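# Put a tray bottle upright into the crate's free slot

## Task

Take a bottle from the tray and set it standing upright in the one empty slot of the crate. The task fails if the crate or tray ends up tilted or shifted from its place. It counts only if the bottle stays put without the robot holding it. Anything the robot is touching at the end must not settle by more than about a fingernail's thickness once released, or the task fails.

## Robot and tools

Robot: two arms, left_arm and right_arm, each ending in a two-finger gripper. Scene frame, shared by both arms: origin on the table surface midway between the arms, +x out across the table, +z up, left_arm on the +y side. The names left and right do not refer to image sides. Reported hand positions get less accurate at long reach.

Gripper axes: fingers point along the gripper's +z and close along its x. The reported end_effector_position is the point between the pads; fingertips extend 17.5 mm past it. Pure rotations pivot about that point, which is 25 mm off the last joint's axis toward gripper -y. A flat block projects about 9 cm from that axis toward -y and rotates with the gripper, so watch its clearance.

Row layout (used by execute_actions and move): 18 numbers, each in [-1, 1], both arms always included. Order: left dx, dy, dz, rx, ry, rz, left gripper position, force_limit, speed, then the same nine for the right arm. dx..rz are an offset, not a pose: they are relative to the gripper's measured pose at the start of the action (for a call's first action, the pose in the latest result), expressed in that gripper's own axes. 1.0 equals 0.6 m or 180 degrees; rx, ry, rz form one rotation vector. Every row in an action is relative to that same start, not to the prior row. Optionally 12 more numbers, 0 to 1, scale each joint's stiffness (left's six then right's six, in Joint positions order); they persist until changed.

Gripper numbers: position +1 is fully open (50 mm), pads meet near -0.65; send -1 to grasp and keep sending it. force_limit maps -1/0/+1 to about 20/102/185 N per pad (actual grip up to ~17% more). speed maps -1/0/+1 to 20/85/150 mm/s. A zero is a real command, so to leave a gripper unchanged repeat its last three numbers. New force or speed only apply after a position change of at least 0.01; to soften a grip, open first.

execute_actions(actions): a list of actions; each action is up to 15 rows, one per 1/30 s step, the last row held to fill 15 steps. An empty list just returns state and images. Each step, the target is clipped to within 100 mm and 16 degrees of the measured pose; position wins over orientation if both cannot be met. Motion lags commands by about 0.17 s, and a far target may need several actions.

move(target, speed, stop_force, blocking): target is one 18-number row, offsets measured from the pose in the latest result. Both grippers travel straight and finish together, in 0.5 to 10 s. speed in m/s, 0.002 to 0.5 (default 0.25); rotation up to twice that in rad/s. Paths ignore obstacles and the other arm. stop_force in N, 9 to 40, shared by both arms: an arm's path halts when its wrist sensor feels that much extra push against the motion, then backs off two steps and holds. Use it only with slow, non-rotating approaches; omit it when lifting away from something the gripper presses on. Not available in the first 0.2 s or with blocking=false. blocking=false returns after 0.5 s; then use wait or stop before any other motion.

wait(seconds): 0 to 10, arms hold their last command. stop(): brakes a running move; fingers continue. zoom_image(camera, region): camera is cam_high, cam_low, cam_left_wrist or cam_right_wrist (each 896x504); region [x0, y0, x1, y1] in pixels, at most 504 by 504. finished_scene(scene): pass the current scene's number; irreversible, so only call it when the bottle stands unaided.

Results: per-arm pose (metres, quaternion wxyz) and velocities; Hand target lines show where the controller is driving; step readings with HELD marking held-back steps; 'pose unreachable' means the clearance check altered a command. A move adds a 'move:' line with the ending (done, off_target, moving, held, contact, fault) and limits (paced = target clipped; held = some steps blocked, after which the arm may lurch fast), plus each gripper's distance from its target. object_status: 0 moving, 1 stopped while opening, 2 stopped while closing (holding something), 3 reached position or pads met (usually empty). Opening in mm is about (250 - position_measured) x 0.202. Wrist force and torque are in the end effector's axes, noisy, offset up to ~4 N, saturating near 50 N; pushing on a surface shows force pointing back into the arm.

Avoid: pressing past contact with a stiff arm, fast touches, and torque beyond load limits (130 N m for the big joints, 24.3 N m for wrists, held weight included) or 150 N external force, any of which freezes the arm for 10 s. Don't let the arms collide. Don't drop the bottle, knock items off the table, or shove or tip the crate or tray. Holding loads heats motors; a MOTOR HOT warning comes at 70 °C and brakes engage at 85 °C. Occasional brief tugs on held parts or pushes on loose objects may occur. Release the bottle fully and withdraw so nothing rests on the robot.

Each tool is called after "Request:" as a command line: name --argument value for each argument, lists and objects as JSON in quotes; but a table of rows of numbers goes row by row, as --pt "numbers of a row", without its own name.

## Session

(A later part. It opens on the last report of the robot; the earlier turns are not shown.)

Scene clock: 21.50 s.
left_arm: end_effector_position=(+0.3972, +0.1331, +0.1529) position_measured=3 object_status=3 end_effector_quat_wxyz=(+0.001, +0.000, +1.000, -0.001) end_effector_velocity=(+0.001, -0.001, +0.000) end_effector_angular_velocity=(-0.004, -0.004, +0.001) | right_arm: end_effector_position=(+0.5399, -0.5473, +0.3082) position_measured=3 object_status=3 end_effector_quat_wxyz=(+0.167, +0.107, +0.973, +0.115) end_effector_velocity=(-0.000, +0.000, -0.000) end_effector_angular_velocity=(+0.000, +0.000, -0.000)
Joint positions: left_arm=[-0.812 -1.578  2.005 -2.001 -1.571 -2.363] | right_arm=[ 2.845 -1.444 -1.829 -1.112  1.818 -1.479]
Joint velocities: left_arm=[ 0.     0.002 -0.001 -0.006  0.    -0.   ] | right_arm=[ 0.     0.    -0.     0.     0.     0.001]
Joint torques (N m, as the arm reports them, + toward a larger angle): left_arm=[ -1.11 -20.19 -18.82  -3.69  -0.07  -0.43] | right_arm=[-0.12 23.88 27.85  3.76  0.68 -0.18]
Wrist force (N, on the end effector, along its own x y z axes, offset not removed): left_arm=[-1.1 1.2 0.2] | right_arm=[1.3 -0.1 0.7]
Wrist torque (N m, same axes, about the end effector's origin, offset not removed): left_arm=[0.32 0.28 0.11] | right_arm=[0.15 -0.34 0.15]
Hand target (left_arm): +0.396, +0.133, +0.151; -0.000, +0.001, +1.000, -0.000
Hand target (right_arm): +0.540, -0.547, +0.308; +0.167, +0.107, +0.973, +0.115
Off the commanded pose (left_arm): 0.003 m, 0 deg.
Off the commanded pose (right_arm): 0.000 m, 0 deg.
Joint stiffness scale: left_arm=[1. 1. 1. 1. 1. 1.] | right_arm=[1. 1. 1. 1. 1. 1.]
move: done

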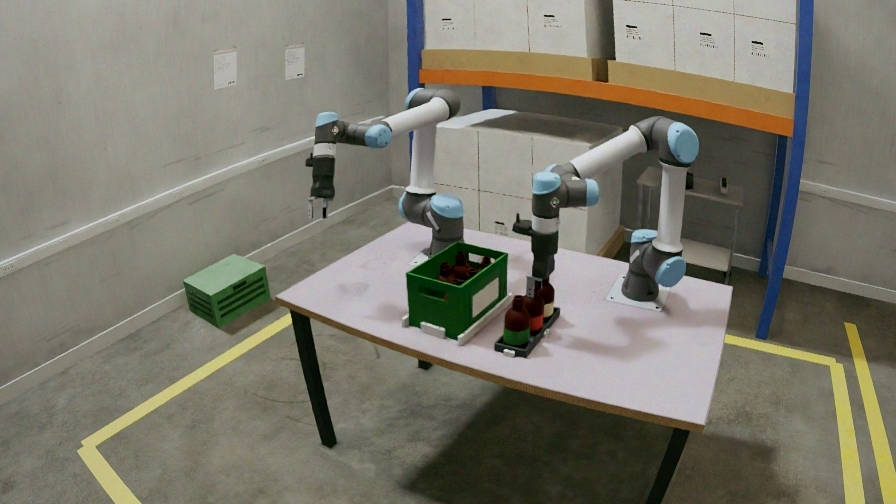

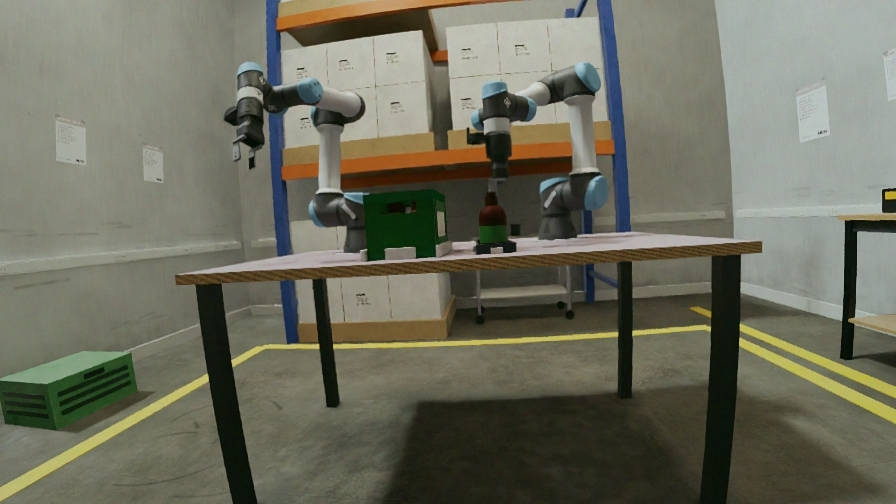

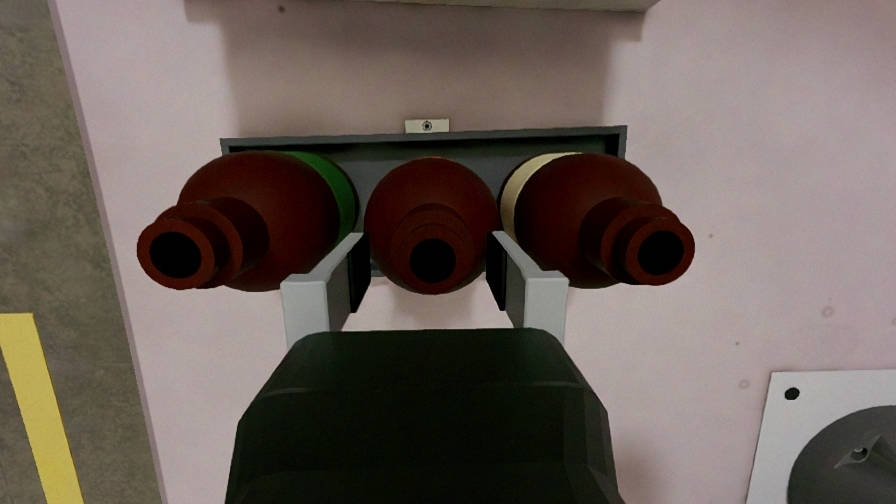

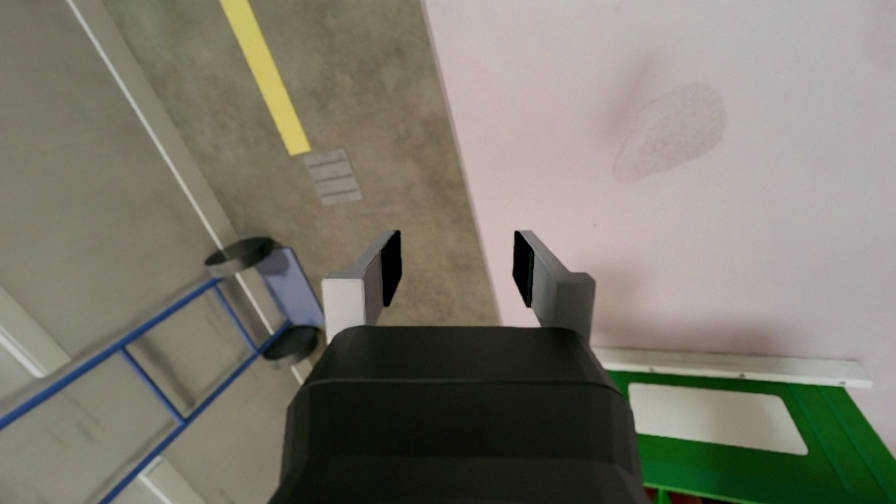

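Request:
move --target '[0.003,-0.008,0.018,0,0,0,1,-0.5,1,0,0,0,0,0,0,1,0,0]' --speed 0.05

Request:
move --target '[0,0,0,0,0,0,-1,-0.5,0,0,0,0,0,0,0,1,0,0]'

Request:
move --target '[0,0,-0.36,0,0,0,-1,-0.5,0,0,0,0,0,0,0,1,0,0]' --speed 0.2

Request:
move --target '[0,-0.27,0,0,0,0,-1,-0.5,0,0,0,0,0,0,0,1,0,0]' --speed 0.2

Scene clock: 26.23 s.
left_arm: end_effector_position=(+0.3967, +0.1282, +0.1444) position_measured=3 object_status=3 end_effector_quat_wxyz=(+0.002, -0.000, +1.000, -0.002) end_effector_velocity=(+0.002, -0.002, +0.001) end_effector_angular_velocity=(-0.007, -0.005, +0.002) | right_arm: end_effector_position=(+0.5399, -0.5473, +0.3082) position_measured=3 object_status=3 end_effector_quat_wxyz=(+0.167, +0.107, +0.973, +0.115) end_effector_velocity=(-0.000, -0.000, -0.001) end_effector_angular_velocity=(-0.001, +0.001, +0.001)
Joint positions: left_arm=[-0.821 -1.566  2.018 -2.029 -1.571 -2.372] | right_arm=[ 2.845 -1.444 -1.829 -1.112  1.818 -1.479]
Joint velocities: left_arm=[-0.     0.001 -0.    -0.009 -0.001 -0.002] | right_arm=[-0.    -0.    -0.002  0.001 -0.001 -0.001]
Joint torques (N m, as the arm reports them, + toward a larger angle): left_arm=[ -0.76 -21.04 -19.03  -3.42   0.03  -0.04] | right_arm=[ 0.35 24.2  28.59  3.49  0.59 -0.06]
Wrist force (N, on the end effector, along its own x y z axes, offset not removed): left_arm=[-1.6 4.5 1.7] | right_arm=[-0.1 -1.1 -1.1]
Wrist torque (N m, same axes, about the end effector's origin, offset not removed): left_arm=[0.91 0.34 0.05] | right_arm=[-0.05 -0.02 0.18]
Hand target (left_arm): +0.395, +0.128, +0.142; +0.001, +0.000, +1.000, -0.001
Hand target (right_arm): +0.540, -0.547, +0.308; +0.167, +0.107, +0.973, +0.115
Off the commanded pose (left_arm): 0.003 m, 0 deg.
Off the commanded pose (right_arm): 0.000 m, 0 deg.
Joint stiffness scale: left_arm=[1. 1. 1. 1. 1. 1.] | right_arm=[1. 1. 1. 1. 1. 1.]
move: done

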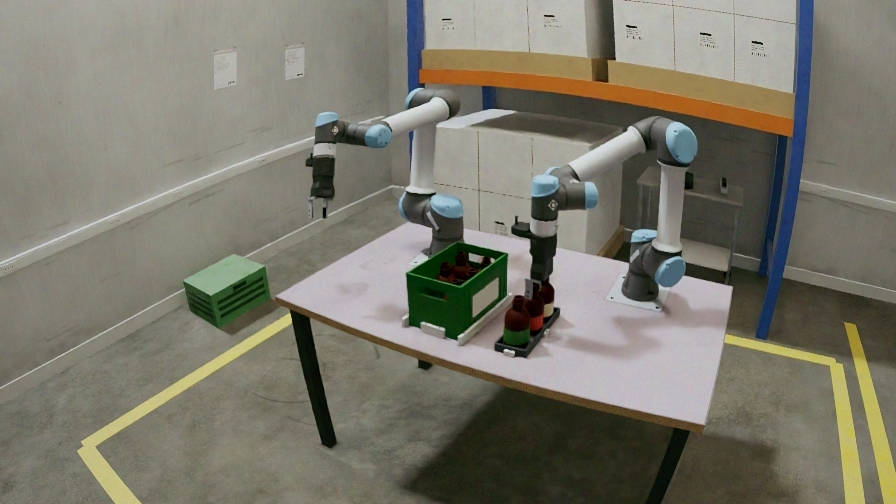

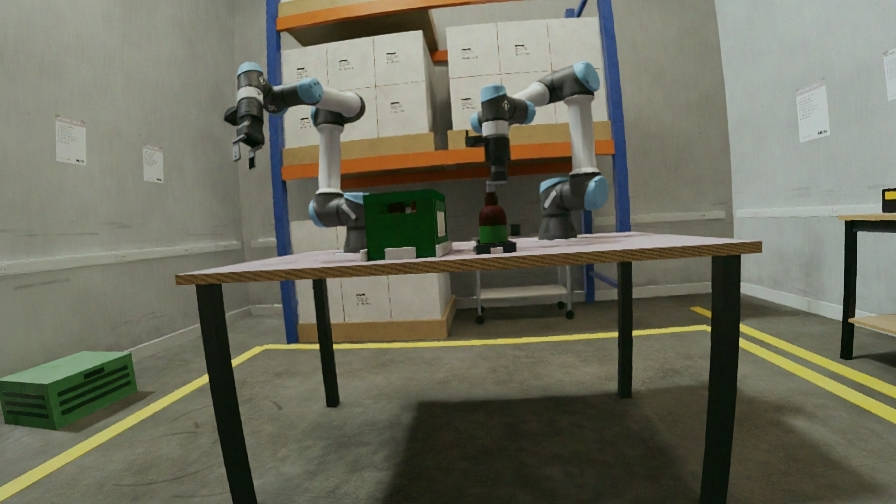

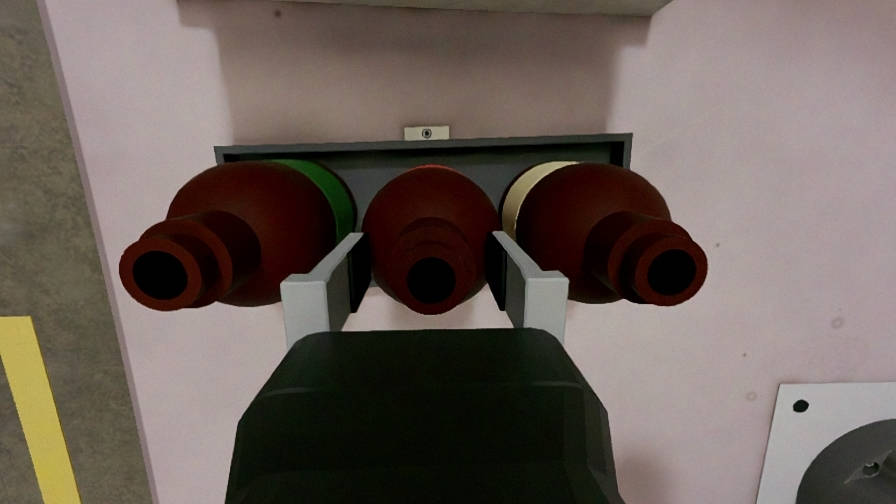

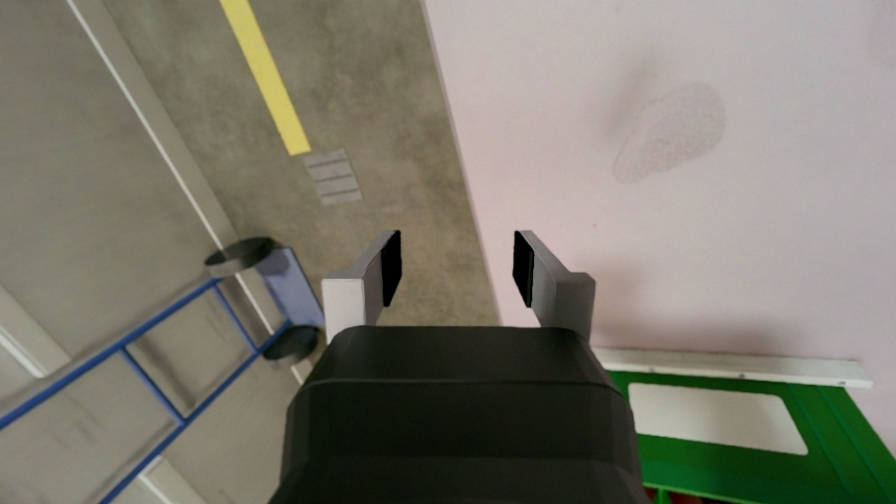

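Scene clock: 26.73 s.
left_arm: end_effector_position=(+0.3968, +0.1282, +0.1444) position_measured=88 object_status=2 end_effector_quat_wxyz=(+0.002, -0.000, +1.000, -0.003) end_effector_velocity=(-0.000, -0.000, +0.000) end_effector_angular_velocity=(-0.000, -0.001, -0.002) | right_arm: end_effector_position=(+0.5399, -0.5473, +0.3082) position_measured=3 object_status=3 end_effector_quat_wxyz=(+0.167, +0.107, +0.973, +0.115) end_effector_velocity=(+0.000, +0.000, +0.000) end_effector_angular_velocity=(-0.000, -0.000, +0.000)
Joint positions: left_arm=[-0.821 -1.566  2.018 -2.029 -1.571 -2.372] | right_arm=[ 2.845 -1.444 -1.829 -1.112  1.818 -1.479]
Joint velocities: left_arm=[-0.002 -0.001  0.    -0.     0.     0.   ] | right_arm=[-0.    -0.     0.001 -0.     0.    -0.   ]
Joint torques (N m, as the arm reports them, + toward a larger angle): left_arm=[  1.09 -23.26 -22.6   -3.03  -0.11  -0.04] | right_arm=[ 1.17 23.65 28.47  3.45  0.57  0.01]
Wrist force (N, on the end effector, along its own x y z axes, offset not removed): left_arm=[-0.3 2.3 2.7] | right_arm=[1.2 -0.9 -0.4]
Wrist torque (N m, same axes, about the end effector's origin, offset not removed): left_arm=[0.49 0.16 0.04] | right_arm=[0.02 -0.27 0.19]
Hand target (left_arm): +0.397, +0.128, +0.144; +0.002, -0.000, +1.000, -0.002
Hand target (right_arm): +0.540, -0.547, +0.308; +0.167, +0.107, +0.973, +0.115
Off the commanded pose (left_arm): 0.000 m, 0 deg.
Off the commanded pose (right_arm): 0.000 m, 0 deg.
Joint stiffness scale: left_arm=[1. 1. 1. 1. 1. 1.] | right_arm=[1. 1. 1. 1. 1. 1.]
move: done

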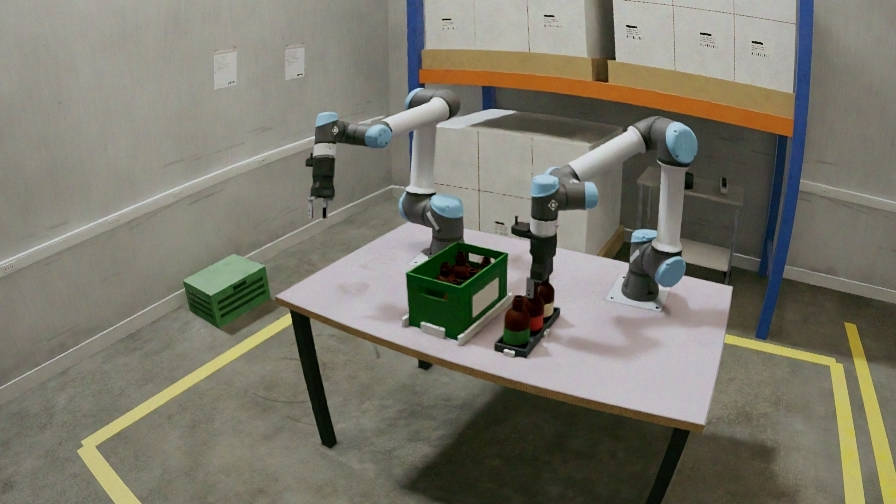

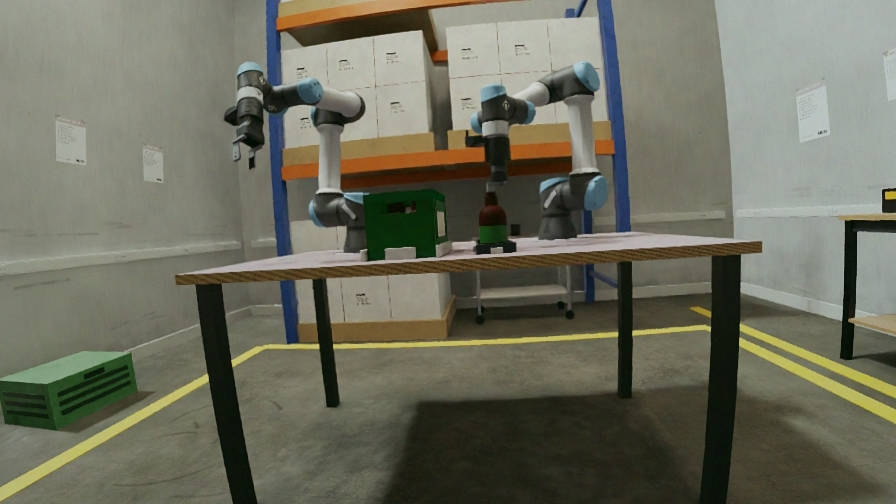

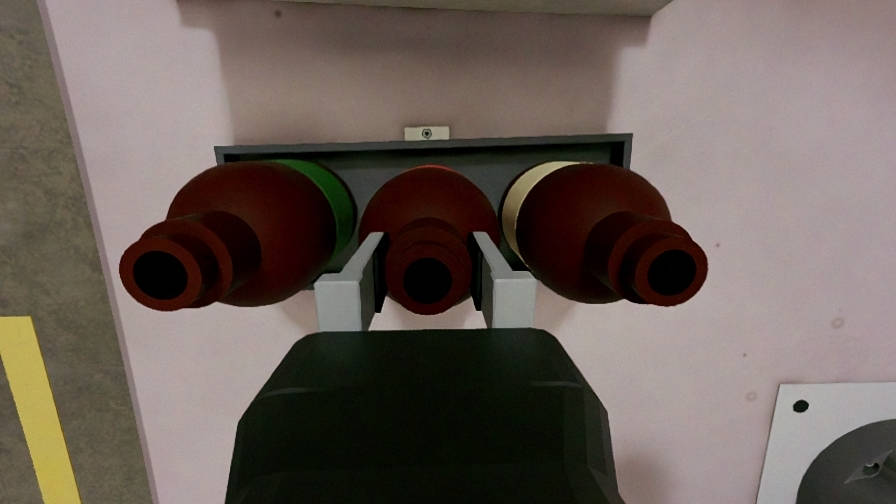

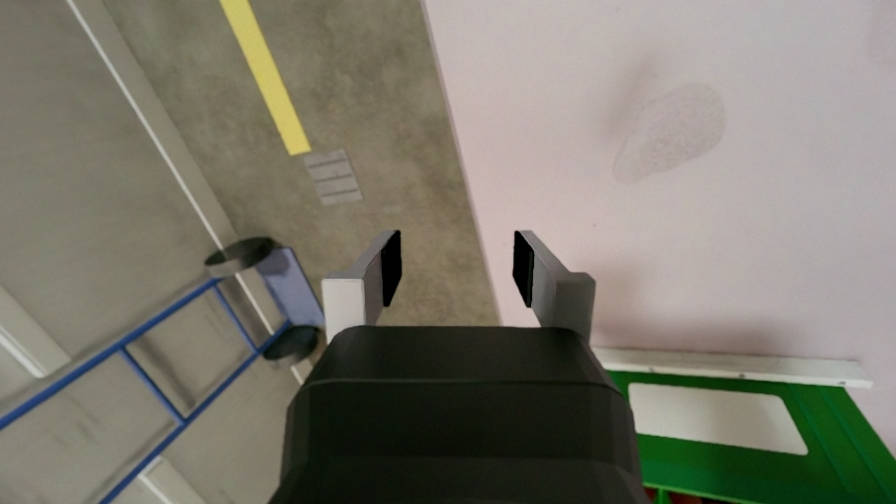

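Scene clock: 28.47 s.
left_arm: end_effector_position=(+0.3952, +0.1298, +0.3590) position_measured=88 object_status=2 end_effector_quat_wxyz=(+0.002, -0.000, +1.000, -0.002) end_effector_velocity=(-0.000, -0.000, +0.002) end_effector_angular_velocity=(+0.000, +0.002, -0.000) | right_arm: end_effector_position=(+0.5399, -0.5473, +0.3082) position_measured=3 object_status=3 end_effector_quat_wxyz=(+0.167, +0.107, +0.973, +0.115) end_effector_velocity=(+0.001, -0.000, +0.001) end_effector_angular_velocity=(-0.000, -0.003, +0.000)
Joint positions: left_arm=[-0.821 -1.657  1.542 -1.461 -1.571 -2.372] | right_arm=[ 2.845 -1.444 -1.829 -1.112  1.818 -1.479]
Joint velocities: left_arm=[ 0.     0.001 -0.006  0.006 -0.001  0.   ] | right_arm=[ 0.     0.     0.002  0.001  0.    -0.   ]
Joint torques (N m, as the arm reports them, + toward a larger angle): left_arm=[  0.29 -20.4  -27.14  -2.8   -0.05  -0.23] | right_arm=[ 0.87 23.92 28.62  3.52  0.49 -0.03]
Wrist force (N, on the end effector, along its own x y z axes, offset not removed): left_arm=[-0.4 2.3 3.6] | right_arm=[0.6 -0.7 0.4]
Wrist torque (N m, same axes, about the end effector's origin, offset not removed): left_arm=[0.59 0.24 0.06] | right_arm=[0.02 -0.11 0.22]
Hand target (left_arm): +0.396, +0.129, +0.360; +0.002, -0.000, +1.000, -0.003
Hand target (right_arm): +0.540, -0.547, +0.308; +0.167, +0.107, +0.973, +0.115
Off the commanded pose (left_arm): 0.002 m, 0 deg.
Off the commanded pose (right_arm): 0.000 m, 0 deg.
Joint stiffness scale: left_arm=[1. 1. 1. 1. 1. 1.] | right_arm=[1. 1. 1. 1. 1. 1.]
move: done

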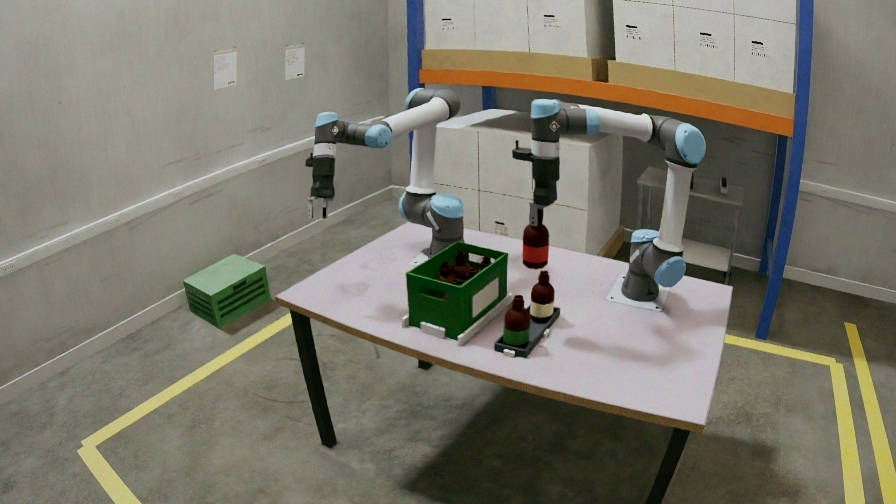

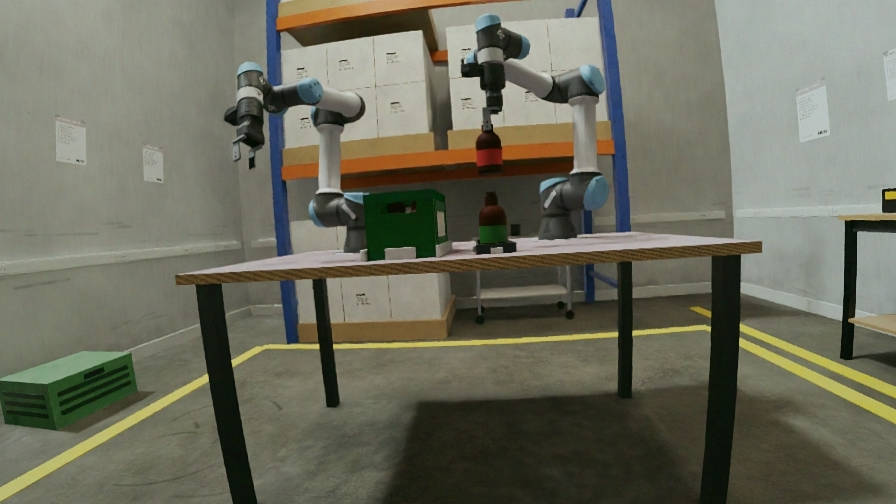

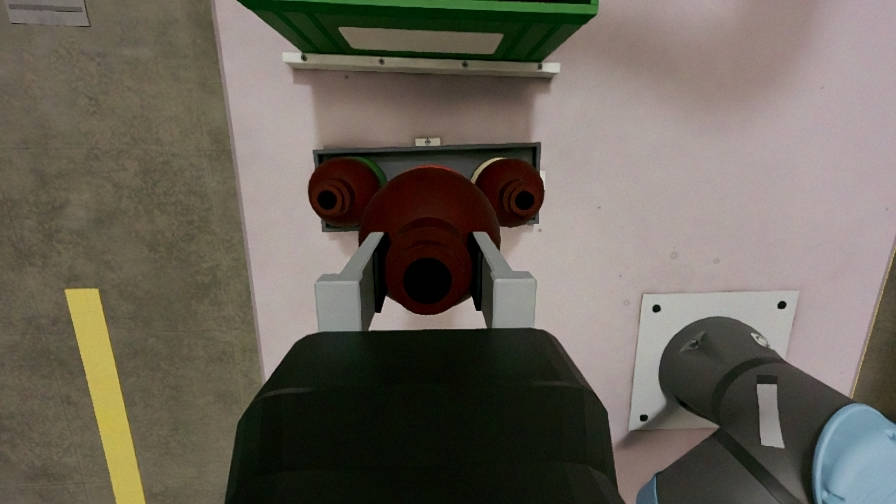

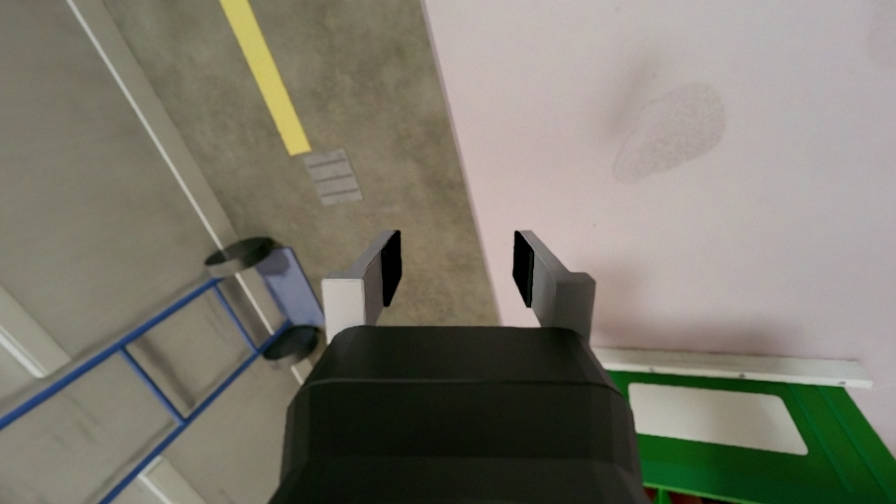

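Scene clock: 29.90 s.
left_arm: end_effector_position=(+0.3946, -0.0314, +0.3586) position_measured=88 object_status=2 end_effector_quat_wxyz=(+0.001, -0.000, +1.000, -0.002) end_effector_velocity=(+0.000, +0.001, -0.000) end_effector_angular_velocity=(+0.003, +0.001, +0.002) | right_arm: end_effector_position=(+0.5399, -0.5473, +0.3082) position_measured=3 object_status=3 end_effector_quat_wxyz=(+0.167, +0.107, +0.973, +0.115) end_effector_velocity=(-0.000, -0.000, -0.000) end_effector_angular_velocity=(-0.000, +0.000, -0.001)
Joint positions: left_arm=[-1.021 -1.42   1.297 -1.452 -1.571 -2.572] | right_arm=[ 2.845 -1.444 -1.829 -1.112  1.818 -1.479]
Joint velocities: left_arm=[ 0.     0.001 -0.002  0.004  0.001 -0.002] | right_arm=[-0.     0.    -0.     0.    -0.001  0.001]
Joint torques (N m, as the arm reports them, + toward a larger angle): left_arm=[  0.85 -31.6  -28.97  -3.2    0.43  -0.16] | right_arm=[ 0.14 24.38 28.21  3.42  0.62 -0.12]
Wrist force (N, on the end effector, along its own x y z axes, offset not removed): left_arm=[-1.4 3.7 4.1] | right_arm=[1.1 -1.4 -0.7]
Wrist torque (N m, same axes, about the end effector's origin, offset not removed): left_arm=[0.80 0.36 0.09] | right_arm=[-0.04 -0.21 0.16]
Hand target (left_arm): +0.395, -0.032, +0.360; +0.002, -0.000, +1.000, -0.002
Hand target (right_arm): +0.540, -0.547, +0.308; +0.167, +0.107, +0.973, +0.115
Off the commanded pose (left_arm): 0.001 m, 0 deg.
Off the commanded pose (right_arm): 0.000 m, 0 deg.
Joint stiffness scale: left_arm=[1. 1. 1. 1. 1. 1.] | right_arm=[1. 1. 1. 1. 1. 1.]
move: done

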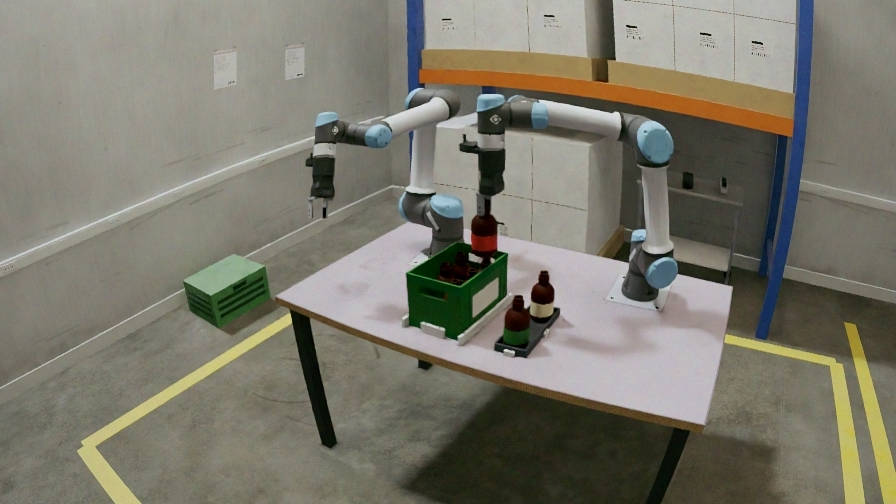

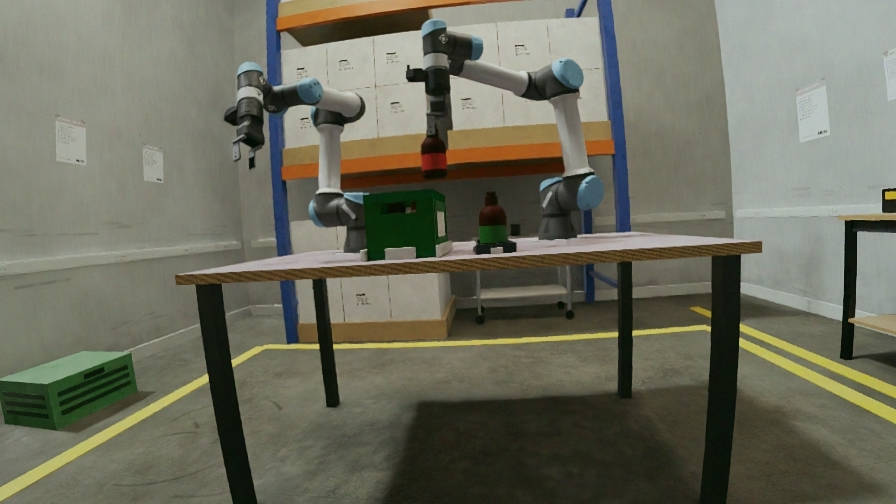

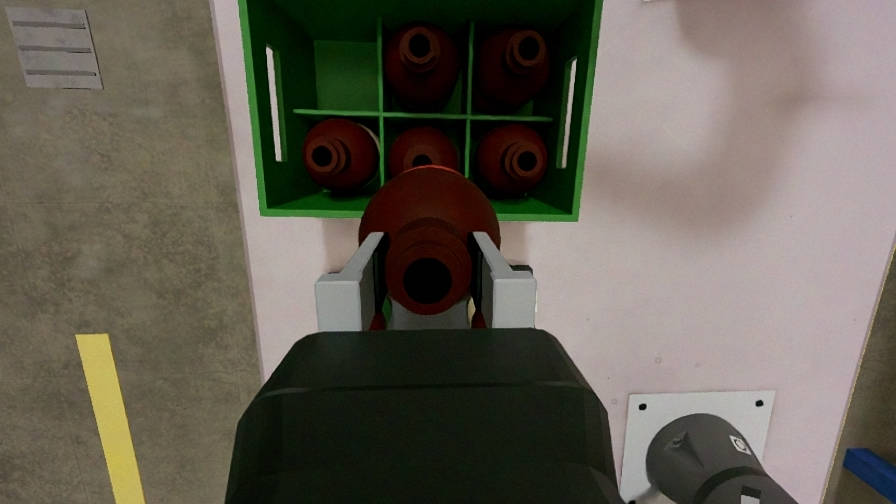

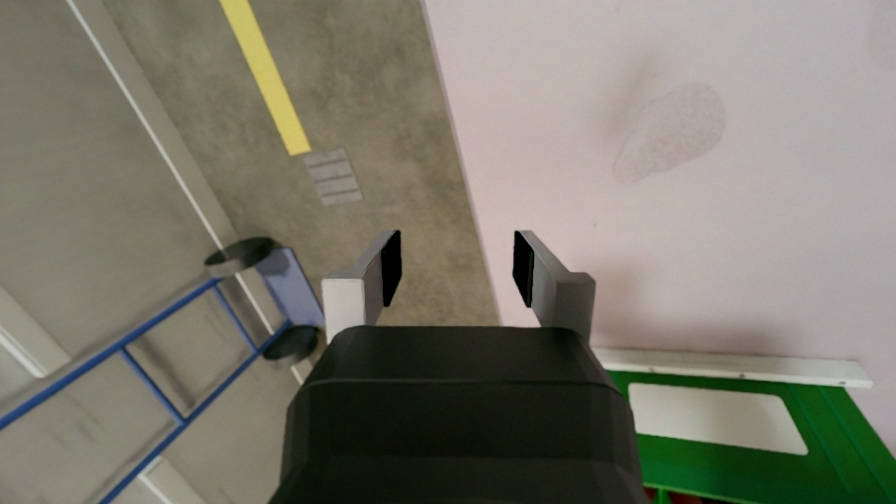

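Request:
move --target '[-0.157,-0.218,0.03,0,0,0,-1,-0.5,0,0,0,0,0,0,0,1,0,0]' --speed 0.2

Scene clock: 35.77 s.
left_arm: end_effector_position=(+0.4877, -0.1626, +0.3416) position_measured=88 object_status=2 end_effector_quat_wxyz=(+0.002, +0.000, +1.000, -0.002) end_effector_velocity=(-0.000, +0.001, -0.004) end_effector_angular_velocity=(+0.011, +0.007, +0.000) | right_arm: end_effector_position=(+0.5399, -0.5473, +0.3082) position_measured=3 object_status=3 end_effector_quat_wxyz=(+0.167, +0.107, +0.973, +0.115) end_effector_velocity=(+0.000, -0.000, +0.001) end_effector_angular_velocity=(-0.001, -0.001, +0.001)
Joint positions: left_arm=[-1.01  -0.985  0.735 -1.326 -1.57  -2.561] | right_arm=[ 2.845 -1.444 -1.829 -1.112  1.818 -1.479]
Joint velocities: left_arm=[ 0.     0.007 -0.006  0.012 -0.     0.   ] | right_arm=[ 0.    -0.     0.001 -0.001 -0.    -0.001]
Joint torques (N m, as the arm reports them, + toward a larger angle): left_arm=[  2.8  -48.01 -26.75  -2.66  -0.34   0.2 ] | right_arm=[-0.21 24.81 28.54  3.52  0.72 -0.2 ]
Wrist force (N, on the end effector, along its own x y z axes, offset not removed): left_arm=[1.2 1.6 2.3] | right_arm=[1.4 -0.1 0.3]
Wrist torque (N m, same axes, about the end effector's origin, offset not removed): left_arm=[0.37 -0.05 0.04] | right_arm=[0.17 -0.30 0.16]
Hand target (left_arm): +0.489, -0.162, +0.341; +0.001, -0.000, +1.000, -0.002
Hand target (right_arm): +0.540, -0.547, +0.308; +0.167, +0.107, +0.973, +0.115
Off the commanded pose (left_arm): 0.001 m, 0 deg.
Off the commanded pose (right_arm): 0.000 m, 0 deg.
Joint stiffness scale: left_arm=[1. 1. 1. 1. 1. 1.] | right_arm=[1. 1. 1. 1. 1. 1.]
move: done

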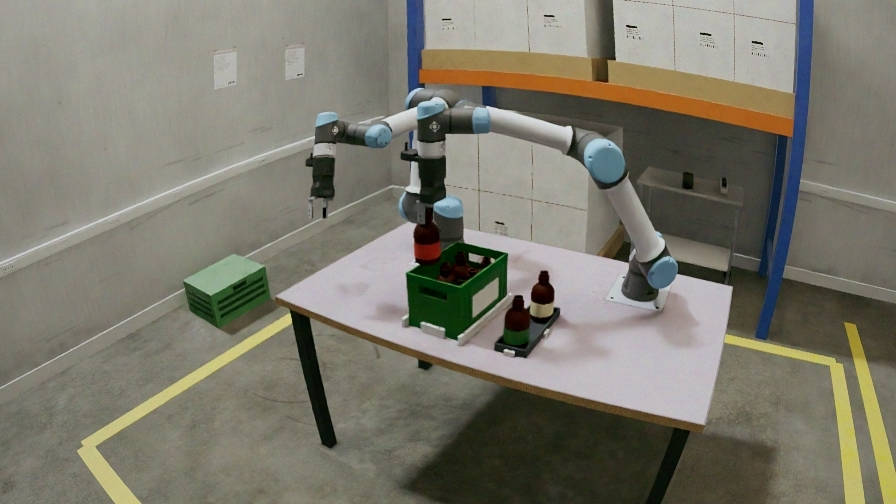

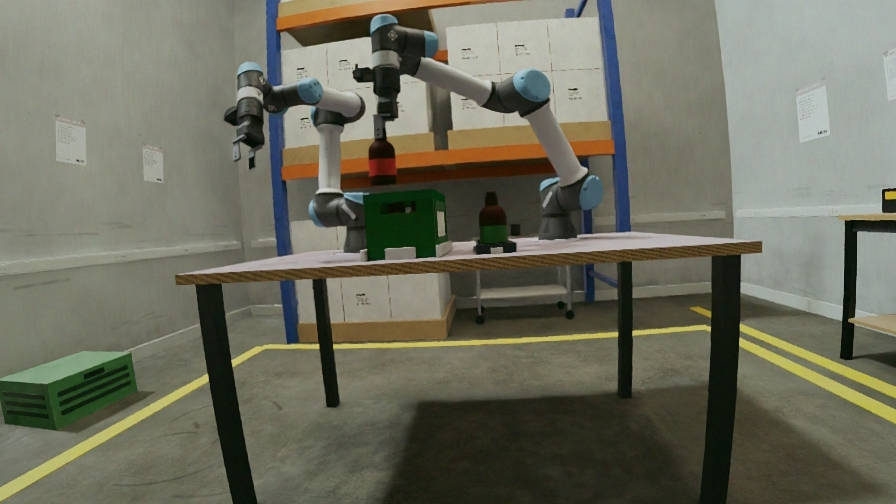

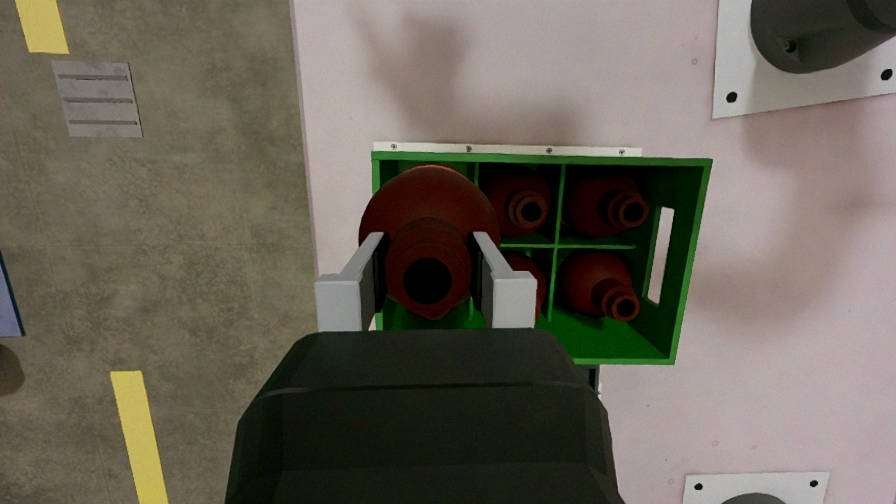

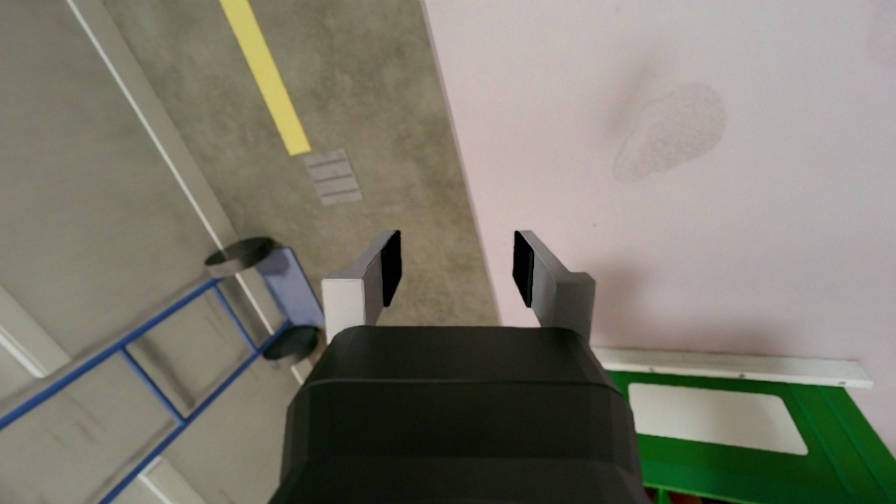

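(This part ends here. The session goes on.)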